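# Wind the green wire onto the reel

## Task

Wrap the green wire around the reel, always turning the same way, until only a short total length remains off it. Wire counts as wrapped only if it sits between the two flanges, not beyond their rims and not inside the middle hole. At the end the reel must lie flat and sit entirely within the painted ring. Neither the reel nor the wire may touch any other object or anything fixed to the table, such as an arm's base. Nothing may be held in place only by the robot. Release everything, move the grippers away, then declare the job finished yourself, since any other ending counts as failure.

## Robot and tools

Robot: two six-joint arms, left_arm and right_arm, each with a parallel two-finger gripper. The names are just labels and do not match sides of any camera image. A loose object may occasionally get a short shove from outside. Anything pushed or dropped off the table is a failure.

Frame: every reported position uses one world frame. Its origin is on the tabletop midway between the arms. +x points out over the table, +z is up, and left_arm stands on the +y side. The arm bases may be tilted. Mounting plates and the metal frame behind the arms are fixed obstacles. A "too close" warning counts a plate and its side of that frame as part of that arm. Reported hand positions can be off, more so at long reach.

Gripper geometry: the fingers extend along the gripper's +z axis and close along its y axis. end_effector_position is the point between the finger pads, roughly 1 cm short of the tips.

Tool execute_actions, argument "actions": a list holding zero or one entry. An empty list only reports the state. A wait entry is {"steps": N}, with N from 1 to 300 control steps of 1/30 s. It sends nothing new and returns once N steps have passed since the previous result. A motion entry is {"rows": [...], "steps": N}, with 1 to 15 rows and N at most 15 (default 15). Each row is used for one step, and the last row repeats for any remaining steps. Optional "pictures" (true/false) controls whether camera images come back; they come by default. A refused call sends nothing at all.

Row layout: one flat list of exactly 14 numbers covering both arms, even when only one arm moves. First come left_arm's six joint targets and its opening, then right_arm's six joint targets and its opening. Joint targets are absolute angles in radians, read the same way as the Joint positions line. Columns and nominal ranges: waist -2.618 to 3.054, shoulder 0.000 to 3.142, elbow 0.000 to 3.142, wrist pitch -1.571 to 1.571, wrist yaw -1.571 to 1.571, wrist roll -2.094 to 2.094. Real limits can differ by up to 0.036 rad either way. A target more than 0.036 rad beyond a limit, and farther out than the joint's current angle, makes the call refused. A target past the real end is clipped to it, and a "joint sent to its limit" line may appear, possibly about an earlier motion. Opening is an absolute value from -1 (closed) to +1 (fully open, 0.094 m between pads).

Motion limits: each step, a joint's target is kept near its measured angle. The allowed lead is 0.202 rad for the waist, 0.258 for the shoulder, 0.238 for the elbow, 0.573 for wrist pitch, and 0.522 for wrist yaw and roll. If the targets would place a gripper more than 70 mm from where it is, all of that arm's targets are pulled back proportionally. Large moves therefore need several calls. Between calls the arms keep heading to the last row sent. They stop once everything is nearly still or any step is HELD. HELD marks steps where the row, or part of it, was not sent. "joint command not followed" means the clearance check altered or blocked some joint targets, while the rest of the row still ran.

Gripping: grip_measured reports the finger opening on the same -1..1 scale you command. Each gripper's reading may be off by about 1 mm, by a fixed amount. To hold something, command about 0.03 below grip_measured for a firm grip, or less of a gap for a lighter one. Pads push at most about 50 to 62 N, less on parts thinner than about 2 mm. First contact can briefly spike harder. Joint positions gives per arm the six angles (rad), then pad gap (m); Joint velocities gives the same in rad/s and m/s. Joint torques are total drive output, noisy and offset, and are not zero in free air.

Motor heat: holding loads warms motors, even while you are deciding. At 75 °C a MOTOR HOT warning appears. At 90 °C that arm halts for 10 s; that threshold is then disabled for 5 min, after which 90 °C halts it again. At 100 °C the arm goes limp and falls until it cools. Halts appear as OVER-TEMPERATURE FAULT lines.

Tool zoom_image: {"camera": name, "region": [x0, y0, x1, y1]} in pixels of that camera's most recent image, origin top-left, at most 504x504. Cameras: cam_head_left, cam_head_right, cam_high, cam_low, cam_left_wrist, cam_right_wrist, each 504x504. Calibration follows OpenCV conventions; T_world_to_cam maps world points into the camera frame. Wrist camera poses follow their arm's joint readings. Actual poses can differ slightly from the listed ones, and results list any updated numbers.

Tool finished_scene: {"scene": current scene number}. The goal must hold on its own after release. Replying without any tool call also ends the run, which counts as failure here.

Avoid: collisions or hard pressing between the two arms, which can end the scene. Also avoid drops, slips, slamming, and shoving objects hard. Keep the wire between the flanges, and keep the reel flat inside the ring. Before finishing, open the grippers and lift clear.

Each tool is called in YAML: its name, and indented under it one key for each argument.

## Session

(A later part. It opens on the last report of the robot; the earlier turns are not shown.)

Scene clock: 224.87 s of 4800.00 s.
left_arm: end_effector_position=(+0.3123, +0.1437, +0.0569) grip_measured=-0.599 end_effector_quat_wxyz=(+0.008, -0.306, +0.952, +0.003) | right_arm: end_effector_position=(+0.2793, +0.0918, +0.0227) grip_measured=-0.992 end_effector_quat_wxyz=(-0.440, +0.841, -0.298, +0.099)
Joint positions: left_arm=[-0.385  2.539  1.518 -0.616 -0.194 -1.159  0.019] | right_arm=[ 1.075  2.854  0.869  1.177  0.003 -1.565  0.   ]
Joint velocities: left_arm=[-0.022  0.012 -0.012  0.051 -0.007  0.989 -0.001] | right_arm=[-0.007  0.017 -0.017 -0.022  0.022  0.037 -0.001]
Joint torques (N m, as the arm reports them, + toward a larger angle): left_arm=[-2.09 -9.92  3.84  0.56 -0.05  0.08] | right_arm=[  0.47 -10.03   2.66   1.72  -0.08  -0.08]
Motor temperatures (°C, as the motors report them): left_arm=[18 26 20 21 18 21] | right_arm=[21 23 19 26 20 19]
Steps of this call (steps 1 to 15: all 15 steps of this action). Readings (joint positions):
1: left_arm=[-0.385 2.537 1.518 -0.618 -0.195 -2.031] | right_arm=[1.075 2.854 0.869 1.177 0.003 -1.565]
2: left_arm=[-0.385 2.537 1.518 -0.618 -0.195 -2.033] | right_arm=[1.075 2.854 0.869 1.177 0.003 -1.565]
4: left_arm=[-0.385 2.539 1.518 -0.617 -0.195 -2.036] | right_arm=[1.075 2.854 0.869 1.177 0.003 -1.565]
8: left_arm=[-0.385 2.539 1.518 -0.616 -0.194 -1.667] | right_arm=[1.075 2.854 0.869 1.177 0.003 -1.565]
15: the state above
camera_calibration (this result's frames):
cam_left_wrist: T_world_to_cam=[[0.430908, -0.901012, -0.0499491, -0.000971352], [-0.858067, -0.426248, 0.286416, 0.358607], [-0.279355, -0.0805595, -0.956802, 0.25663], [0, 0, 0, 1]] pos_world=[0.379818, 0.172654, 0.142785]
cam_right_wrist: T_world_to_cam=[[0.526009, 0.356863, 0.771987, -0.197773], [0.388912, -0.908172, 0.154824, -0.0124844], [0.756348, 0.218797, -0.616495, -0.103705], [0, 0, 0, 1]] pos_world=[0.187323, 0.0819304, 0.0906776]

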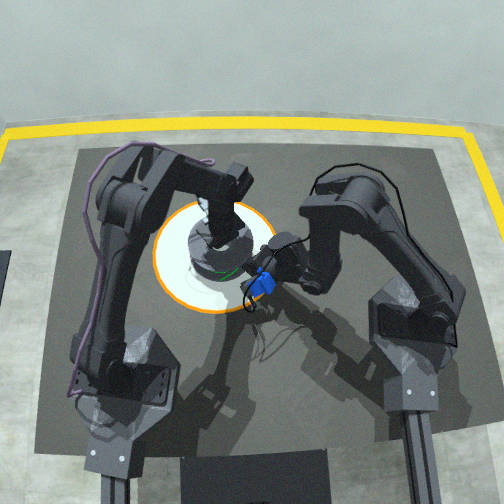

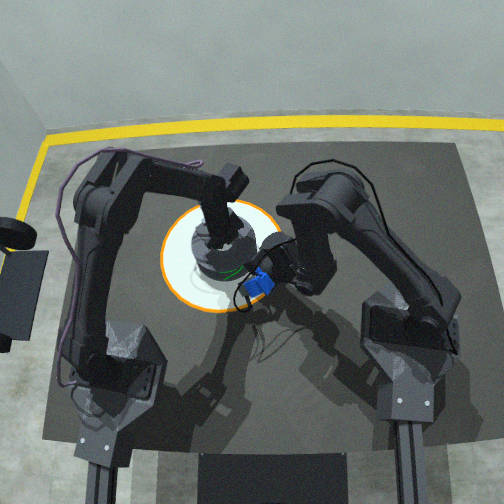

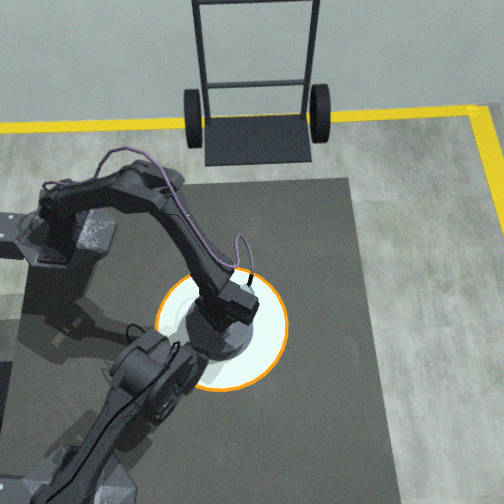

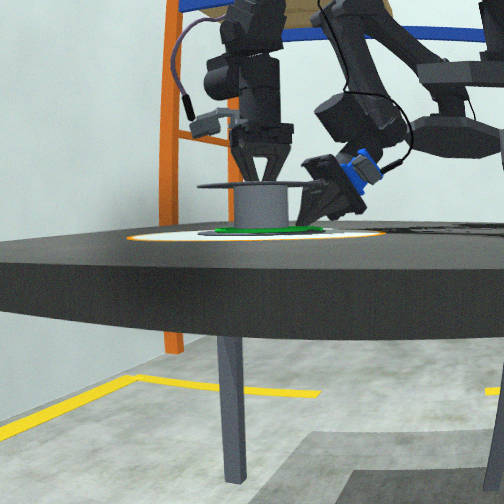

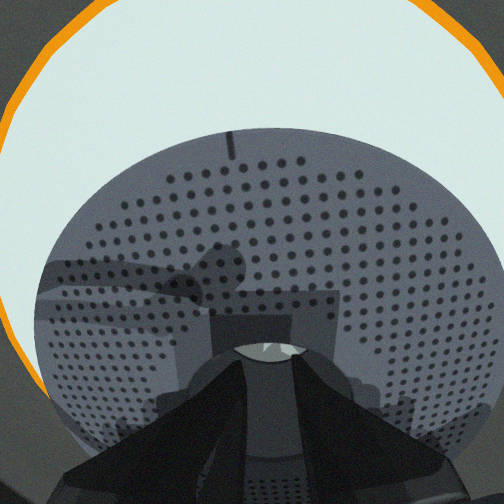

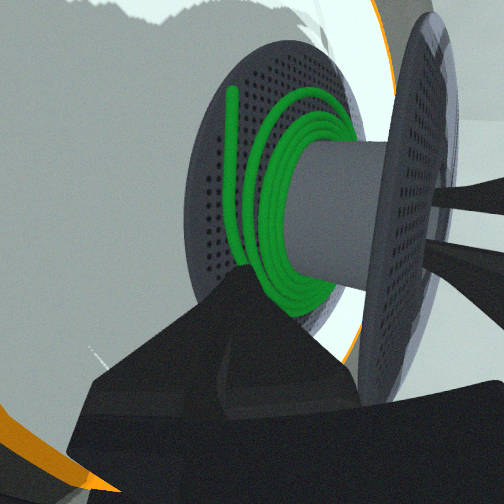

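Tail is on the flange. Rotate 0.6 more, then slowly retract.

execute_actions:
  actions:
    - {"rows":[[-0.384,2.55,1.507,-0.605,-0.195,-1.0,-0.45,1.07,2.87,0.89,1.165,0,-1.57,-1],[-0.384,2.56,1.507,-0.605,-0.195,-1.0,-0.38,1.07,2.87,0.89,1.165,0,-1.57,-1],[-0.384,2.57,1.507,-0.605,-0.195,-1.0,-0.34,1.07,2.87,0.89,1.165,0,-1.57,-1],[-0.384,2.58,1.507,-0.605,-0.195,-1.0,-0.31,1.07,2.87,0.89,1.165,0,-1.57,-1],[-0.384,2.58,1.507,-0.605,-0.195,-1.0,-0.28,1.07,2.87,0.89,1.165,0,-1.57,-1],[-0.384,2.58,1.507,-0.605,-0.195,-1.0,-0.28,1.07,2.87,0.89,1.165,0,-1.57,-1],[-0.384,2.58,1.507,-0.605,-0.195,-1.65,-0.28,1.07,2.87,0.89,1.165,0,-1.57,-1]],"steps":15}
  pictures: false

execute_actions:
  actions:
    - {"rows":[[-0.384,2.58,1.507,-0.605,-0.195,-1.65,-0.28,1.07,2.87,0.89,1.165,0,-1.57,-1],[-0.384,2.58,1.507,-0.605,-0.195,-1.65,-0.28,1.07,2.87,0.89,1.165,0,-1.57,-1],[-0.384,2.58,1.507,-0.605,-0.195,-1.65,-0.28,1.07,2.85,0.86,1.175,0,-1.57,-1],[-0.384,2.58,1.507,-0.605,-0.195,-1.65,-0.28,1.07,2.84,0.845,1.175,0,-1.57,-1],[-0.384,2.58,1.507,-0.605,-0.195,-1.65,-0.28,1.07,2.835,0.835,1.175,0,-1.57,-1],[-0.384,2.58,1.507,-0.605,-0.195,-1.65,-0.28,1.07,2.83,0.825,1.175,0,-1.57,-1],[-0.384,2.58,1.507,-0.605,-0.195,-1.65,-0.28,1.07,2.825,0.815,1.175,0,-1.57,-1],[-0.384,2.58,1.507,-0.605,-0.195,-1.65,-0.28,1.07,2.82,0.805,1.175,0,-1.57,-1],[-0.384,2.58,1.507,-0.605,-0.195,-1.65,-0.28,1.07,2.815,0.795,1.175,0,-1.57,-1],[-0.384,2.58,1.507,-0.605,-0.195,-1.65,-0.28,1.07,2.81,0.785,1.175,0,-1.57,-1],[-0.384,2.58,1.507,-0.605,-0.195,-1.65,-0.28,1.07,2.805,0.775,1.175,0,-1.57,-1],[-0.384,2.58,1.507,-0.605,-0.195,-1.65,-0.28,1.07,2.8,0.765,1.175,0,-1.57,-1],[-0.384,2.58,1.507,-0.605,-0.195,-1.65,-0.28,1.07,2.793,0.75,1.175,0,-1.57,-1],[-0.384,2.58,1.507,-0.605,-0.195,-1.65,-0.28,1.07,2.786,0.737,1.175,0,-1.57,-1],[-0.384,2.58,1.507,-0.605,-0.195,-1.65,-0.28,1.07,2.78,0.725,1.175,0,-1.57,-1]],"steps":15}
  pictures: false

execute_actions:
  actions:
    - {"rows":[[-0.384,2.537,1.507,-0.605,-0.195,-1.65,-0.8,1.07,2.76,0.70,1.19,0,-1.57,-1],[-0.384,2.537,1.507,-0.605,-0.195,-1.65,-0.8,1.07,2.74,0.675,1.2,0,-1.57,-1],[-0.384,2.537,1.507,-0.605,-0.195,-1.65,-0.8,1.07,2.72,0.65,1.22,0,-1.57,-1],[-0.384,2.537,1.507,-0.605,-0.195,-1.65,-0.8,1.07,2.7,0.62,1.23,0,-1.57,-1]],"steps":12}

Scene clock: 233.77 s of 4800.00 s.
left_arm: end_effector_position=(+0.3110, +0.1441, +0.0557) grip_measured=-0.291 end_effector_quat_wxyz=(+0.007, -0.475, +0.880, +0.004) | right_arm: end_effector_position=(+0.2793, +0.0918, +0.0227) grip_measured=-0.992 end_effector_quat_wxyz=(-0.440, +0.841, -0.298, +0.099)
Joint positions: left_arm=[-0.385  2.542  1.518 -0.619 -0.195 -1.528  0.033] | right_arm=[ 1.075  2.854  0.869  1.177  0.003 -1.565  0.   ]
Joint velocities: left_arm=[ 0.002 -0.002 -0.002  0.051 -0.051 -0.681  0.   ] | right_arm=[ 0.012 -0.007  0.017  0.051  0.066 -0.066 -0.001]
Joint torques (N m, as the arm reports them, + toward a larger angle): left_arm=[-2.06 -6.99  4.05  0.58 -0.07 -0.3 ] | right_arm=[  0.48 -10.     2.64   1.72  -0.07  -0.07]
Motor temperatures (°C, as the motors report them): left_arm=[18 26 20 21 18 21] | right_arm=[21 23 19 26 20 19]
Steps of this call (steps 1 to 30: the robot went on to your last target; steps 31 to 100: nothing new was sent; then 5.07 s passed at rest; steps 101 to 115: all 15 steps of this action). Readings (joint positions):
101: left_arm=[-0.385 2.539 1.518 -0.616 -0.194 -1.007] | right_arm=[1.075 2.854 0.869 1.177 0.003 -1.565]
102: left_arm=[-0.385 2.541 1.518 -0.616 -0.194 -1.007] | right_arm=[1.075 2.854 0.869 1.177 0.003 -1.565]
104: left_arm=[-0.385 2.546 1.518 -0.615 -0.195 -1.007] | right_arm=[1.075 2.854 0.869 1.177 0.003 -1.565]
108: left_arm=[-0.385 2.542 1.518 -0.619 -0.195 -1.171] | right_arm=[1.075 2.854 0.869 1.177 0.003 -1.565]
115: the state above

Scene clock: 234.27 s of 4800.00 s.
left_arm: end_effector_position=(+0.3112, +0.1441, +0.0560) grip_measured=-0.291 end_effector_quat_wxyz=(+0.007, -0.515, +0.857, +0.003) | right_arm: end_effector_position=(+0.2637, +0.0702, +0.0223) grip_measured=-0.992 end_effector_quat_wxyz=(-0.417, +0.853, -0.300, +0.092)
Joint positions: left_arm=[-0.385  2.541  1.518 -0.619 -0.195 -1.62   0.033] | right_arm=[ 1.075  2.814  0.774  1.178  0.003 -1.565  0.   ]
Joint velocities: left_arm=[-0.017 -0.002 -0.012 -0.007 -0.022 -0.037 -0.001] | right_arm=[ 0.007 -0.198 -0.388  0.081  0.051 -0.066 -0.   ]
Joint torques (N m, as the arm reports them, + toward a larger angle): left_arm=[-2.1  -7.07  3.88  0.55 -0.05 -0.27] | right_arm=[  0.38 -13.22  -0.94   1.71  -0.13  -0.08]
Motor temperatures (°C, as the motors report them): left_arm=[18 26 20 21 18 21] | right_arm=[21 23 19 26 20 19]
Steps of this call (steps 1 to 15: all 15 steps of this action). Readings (joint positions):
1: left_arm=[-0.385 2.541 1.518 -0.619 -0.195 -1.546] | right_arm=[1.075 2.854 0.869 1.177 0.003 -1.565]
2: left_arm=[-0.385 2.541 1.518 -0.619 -0.195 -1.562] | right_arm=[1.075 2.854 0.869 1.177 0.003 -1.565]
4: left_arm=[-0.385 2.541 1.518 -0.619 -0.195 -1.584] | right_arm=[1.075 2.854 0.869 1.177 0.003 -1.565]
8: left_arm=[-0.385 2.541 1.518 -0.619 -0.195 -1.607] | right_arm=[1.075 2.849 0.853 1.178 0.003 -1.565]
15: the state above

Scene clock: 234.67 s of 4800.00 s.
left_arm: end_effector_position=(+0.3122, +0.1439, +0.0565) grip_measured=-0.798 end_effector_quat_wxyz=(+0.008, -0.524, +0.851, +0.001) | right_arm: end_effector_position=(+0.2520, +0.0507, +0.0437) grip_measured=-0.992 end_effector_quat_wxyz=(-0.417, +0.853, -0.301, +0.091)
Joint positions: left_arm=[-0.385  2.539  1.518 -0.616 -0.195 -1.641  0.009] | right_arm=[ 1.075  2.72   0.642  1.214  0.003 -1.565  0.   ]
Joint velocities: left_arm=[-0.007 -0.007  0.002 -0.007 -0.022 -0.037  0.   ] | right_arm=[-0.002 -0.007  0.002  0.007  0.051 -0.051 -0.001]
Joint torques (N m, as the arm reports them, + toward a larger angle): left_arm=[-2.11 -9.81  4.08  0.58 -0.05 -0.06] | right_arm=[  0.36 -11.88  -0.76   1.82  -0.07  -0.07]
Motor temperatures (°C, as the motors report them): left_arm=[18 26 20 21 18 21] | right_arm=[21 23 19 26 20 19]
Steps of this call (steps 1 to 12: all 12 steps of this action). Readings (joint positions):
1: left_arm=[-0.385 2.538 1.518 -0.618 -0.195 -1.623] | right_arm=[1.075 2.806 0.759 1.178 0.003 -1.565]
2: left_arm=[-0.385 2.539 1.518 -0.617 -0.195 -1.627] | right_arm=[1.075 2.795 0.741 1.178 0.003 -1.565]
4: left_arm=[-0.385 2.539 1.518 -0.617 -0.195 -1.633] | right_arm=[1.075 2.762 0.692 1.185 0.003 -1.565]
8: left_arm=[-0.385 2.539 1.518 -0.616 -0.195 -1.639] | right_arm=[1.075 2.721 0.642 1.205 0.003 -1.565]
12: the state above
camera_calibration (this result's frames):
cam_left_wrist: T_world_to_cam=[[0.799957, -0.598531, -0.0427786, -0.159891], [-0.56405, -0.774364, 0.286718, 0.317006], [-0.204736, -0.205233, -0.957059, 0.25097], [0, 0, 0, 1]] pos_world=[0.358096, 0.201286, 0.142461]
cam_right_wrist: T_world_to_cam=[[0.548211, 0.392774, 0.738372, -0.190859], [0.398796, -0.898794, 0.18202, -0.0465455], [0.735137, 0.194674, -0.649366, -0.0530659], [0, 0, 0, 1]] pos_world=[0.162204, 0.0434603, 0.114938]

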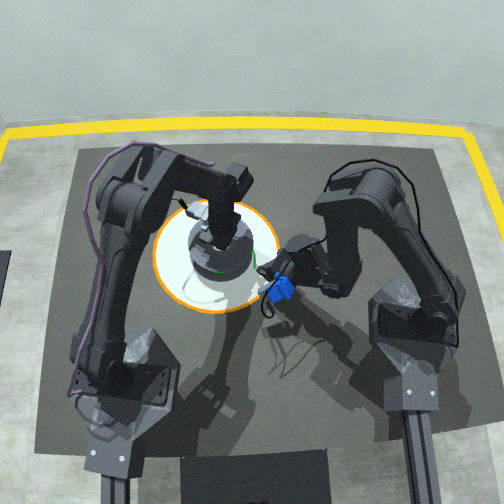

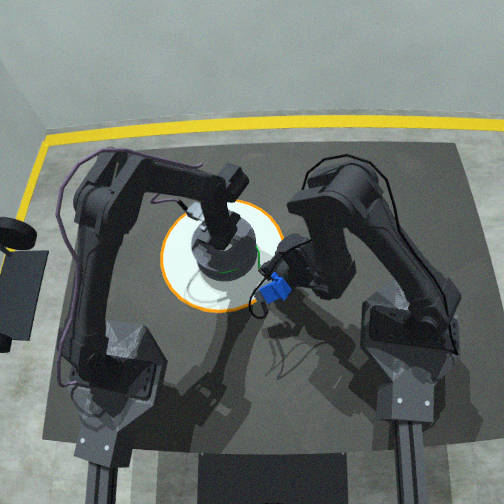

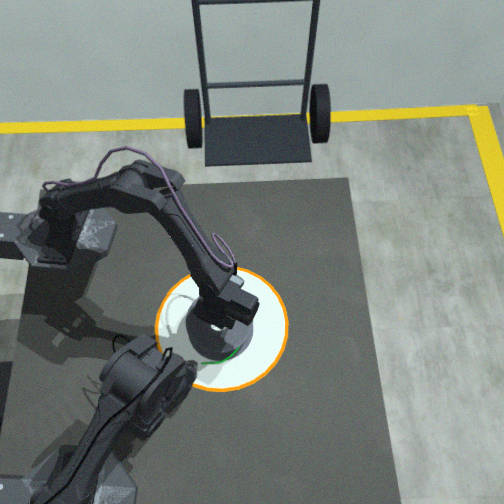

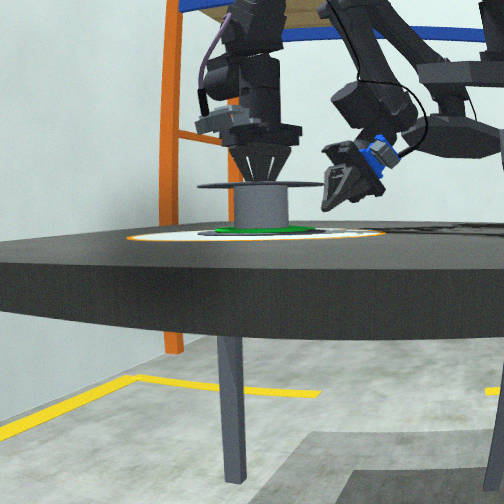

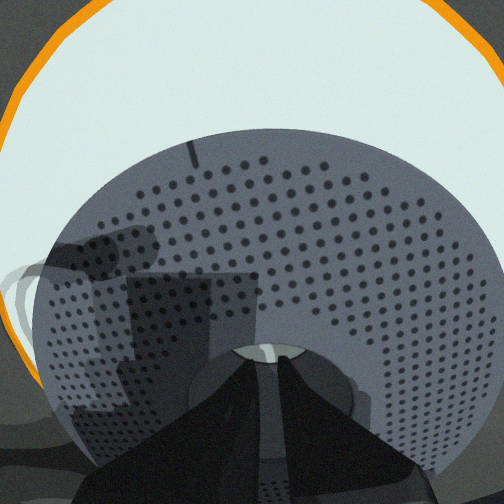

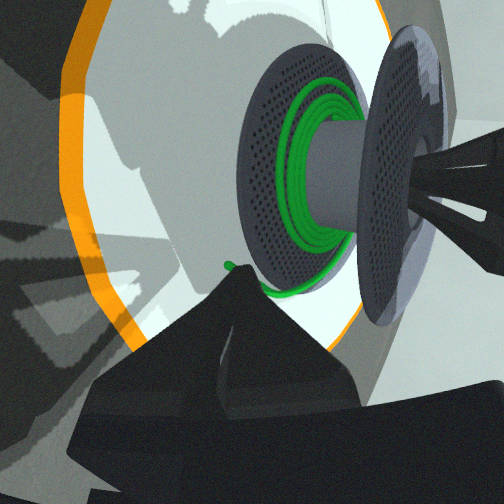

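execute_actions:
  actions:
    - {"rows":[[-0.388,2.51,1.51,-0.63,-0.195,-1.65,-0.8,1.0,2.68,0.63,1.22,0,-1.57,-1],[-0.392,2.49,1.517,-0.655,-0.195,-1.65,-0.8,0.93,2.66,0.64,1.21,0,-1.57,-1],[-0.396,2.47,1.523,-0.68,-0.195,-1.65,-0.8,0.86,2.65,0.64,1.2,0,-1.57,-1],[-0.4,2.45,1.528,-0.7,-0.195,-1.65,-0.8,0.8,2.65,0.64,1.2,0,-1.57,-1],[-0.403,2.43,1.533,-0.72,-0.195,-1.65,-0.8,0.73,2.65,0.64,1.2,0,-1.57,-1],[-0.403,2.41,1.535,-0.74,-0.195,-1.65,-0.8,0.66,2.65,0.64,1.2,0,-1.57,-1],[-0.403,2.39,1.54,-0.76,-0.195,-1.65,-0.8,0.6,2.6,0.64,1.2,0,-1.57,-1],[-0.403,2.35,1.54,-0.8,-0.195,-1.65,-0.8,0.55,2.55,0.66,1.15,0,-1.57,-1],[-0.403,2.3,1.54,-0.85,-0.195,-1.65,-0.8,0.5,2.5,0.7,1.1,0,-1.57,-1],[-0.4,2.25,1.54,-0.9,-0.195,-1.65,-0.8,0.45,2.45,0.72,1.05,0,-1.57,-1],[-0.38,2.2,1.54,-0.95,-0.195,-1.65,-0.8,0.4,2.4,0.74,1.0,0,-1.57,-1],[-0.35,2.15,1.54,-1.0,-0.195,-1.65,-0.8,0.35,2.35,0.76,1.0,0,-1.57,-1],[-0.3,2.1,1.54,-1.05,-0.195,-1.65,-0.8,0.3,2.3,0.78,1.0,0,-1.57,-1],[-0.2,2.05,1.54,-1.05,-0.195,-1.65,-0.8,0.25,2.3,0.8,1.0,0,-1.57,-1],[0.1,2.0,1.54,-1.05,-0.195,-1.65,-0.8,0.2,2.3,0.8,1.0,0,-1.57,-1]],"steps":15}
  pictures: false

execute_actions:
  actions:
    - {"steps":20}

Scene clock: 240.07 s of 4800.00 s.
left_arm: end_effector_position=(+0.3333, +0.1821, +0.2048) grip_measured=-0.799 end_effector_quat_wxyz=(+0.031, -0.552, +0.831, -0.053) | right_arm: end_effector_position=(+0.4885, -0.1648, +0.1298) grip_measured=-0.992 end_effector_quat_wxyz=(-0.441, +0.635, -0.580, +0.256)
Joint positions: left_arm=[-0.34   2.147  1.518 -0.882 -0.185 -1.643  0.009] | right_arm=[ 0.337  2.393  0.729  1.089  0.001 -1.565  0.   ]
Joint velocities: left_arm=[ 0.784 -1.204 -0.017 -0.447  0.095  0.037 -0.001] | right_arm=[-1.072 -0.872  0.554 -0.095 -0.037 -0.066  0.   ]
Joint torques (N m, as the arm reports them, + toward a larger angle): left_arm=[ 1.93 -8.04  7.16  0.17 -0.26 -0.01] | right_arm=[ -0.65 -11.21   3.39   1.55  -0.04  -0.04]
Motor temperatures (°C, as the motors report them): left_arm=[18 26 20 21 18 21] | right_arm=[21 23 19 26 20 19]
Steps of this call (steps 1 to 15: the robot went on to your last target; steps 16 to 90: nothing new was sent; then 1.90 s passed at rest; steps 91 to 105: all 15 steps of this action). Readings (joint positions):
91: left_arm=[-0.385 2.539 1.518 -0.616 -0.195 -1.643] | right_arm=[1.068 2.719 0.642 1.217 -0.000 -1.565]
92: left_arm=[-0.385 2.537 1.518 -0.618 -0.195 -1.643] | right_arm=[1.046 2.713 0.642 1.216 -0.005 -1.565]
94: left_arm=[-0.385 2.522 1.518 -0.637 -0.194 -1.643] | right_arm=[0.946 2.693 0.642 1.213 -0.010 -1.565]
98: left_arm=[-0.385 2.441 1.518 -0.697 -0.194 -1.643] | right_arm=[0.662 2.640 0.642 1.205 -0.006 -1.565]
105: the state above

Scene clock: 240.73 s of 4800.00 s.
left_arm: end_effector_position=(+0.3487, +0.3708, +0.2240) grip_measured=-0.799 end_effector_quat_wxyz=(-0.017, +0.721, -0.692, +0.016) | right_arm: end_effector_position=(+0.5297, -0.2389, +0.1657) grip_measured=-0.992 end_effector_quat_wxyz=(-0.440, +0.572, -0.618, +0.311)
Joint positions: left_arm=[ 0.104  2.005  1.528 -1.026 -0.195 -1.644  0.009] | right_arm=[ 0.192  2.297  0.795  1.026  0.012 -1.565  0.   ]
Joint velocities: left_arm=[ 0.007 -0.007  0.002 -0.022 -0.022 -0.095 -0.   ] | right_arm=[ 0.002 -0.012 -0.007  0.007 -0.022 -0.066  0.   ]
Joint torques (N m, as the arm reports them, + toward a larger angle): left_arm=[-2.27 -8.26  6.86  0.23 -0.06 -0.06] | right_arm=[  2.36 -10.6    3.53   1.75  -0.21  -0.07]
Motor temperatures (°C, as the motors report them): left_arm=[18 26 20 21 18 21] | right_arm=[21 23 19 26 20 19]
Steps of this call (steps 1 to 20: the robot went on to your last target). Readings (joint positions):
1: left_arm=[-0.308 2.108 1.518 -0.895 -0.183 -1.643] | right_arm=[0.296 2.364 0.749 1.084 -0.000 -1.565]
2: left_arm=[-0.268 2.074 1.518 -0.907 -0.182 -1.643] | right_arm=[0.255 2.340 0.767 1.079 -0.000 -1.565]
4: left_arm=[-0.171 2.026 1.522 -0.932 -0.182 -1.643] | right_arm=[0.195 2.307 0.790 1.078 0.007 -1.565]
8: left_arm=[0.055 2.003 1.528 -0.966 -0.186 -1.643] | right_arm=[0.179 2.297 0.795 1.060 0.012 -1.565]
20: the state above
camera_calibration (this result's frames):
cam_left_wrist: T_world_to_cam=[[0.990951, -0.134217, -0.000975588, -0.294224], [-0.127947, -0.946802, 0.295289, 0.375174], [-0.0405565, -0.292492, -0.955407, 0.44], [0, 0, 0, 1]] pos_world=[0.357409, 0.444422, 0.309307]
cam_right_wrist: T_world_to_cam=[[0.444848, -0.285488, 0.848886, -0.445107], [-0.501951, -0.864453, -0.0276826, 0.0802656], [0.741725, -0.413784, -0.527851, -0.290631], [0, 0, 0, 1]] pos_world=[0.453862, -0.177945, 0.226657]

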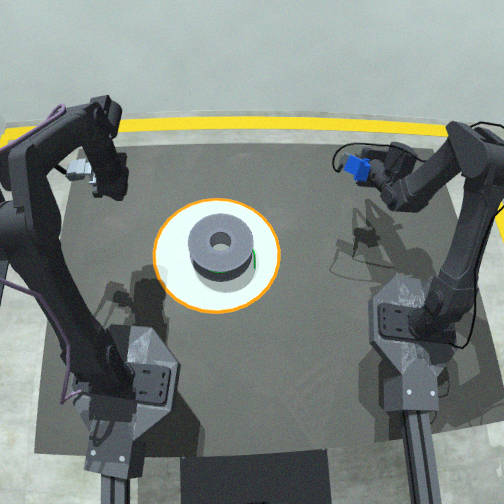

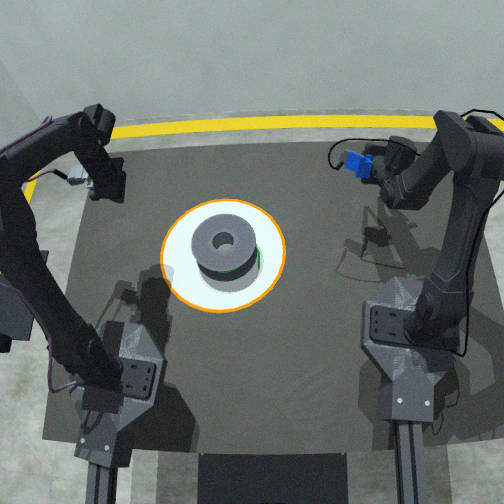

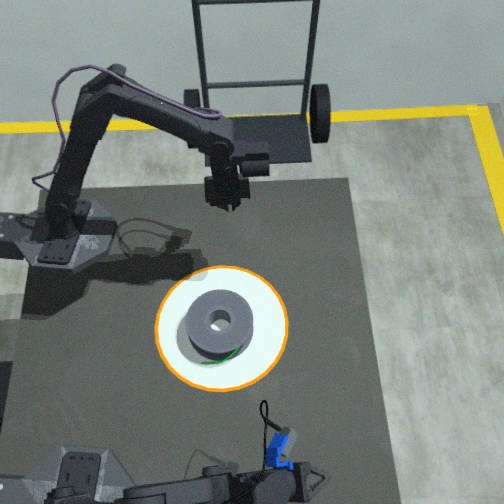

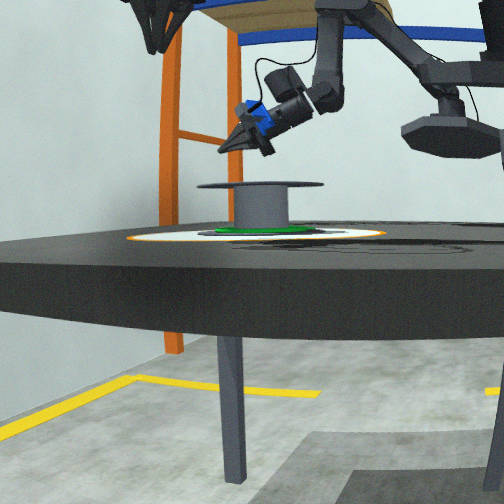

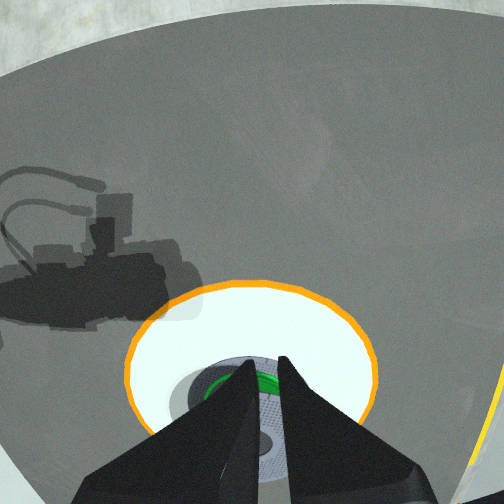

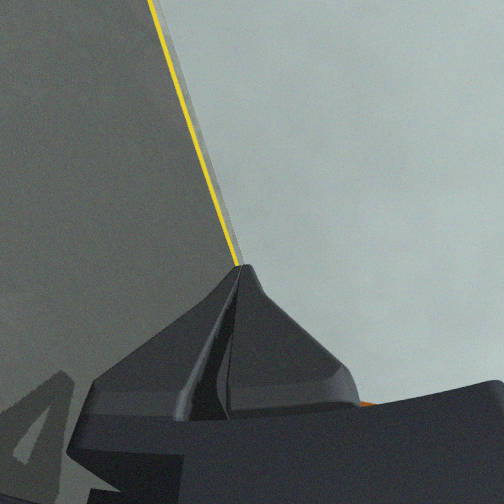

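finished_scene:
  scene: 1

The scene is finished: the task was done.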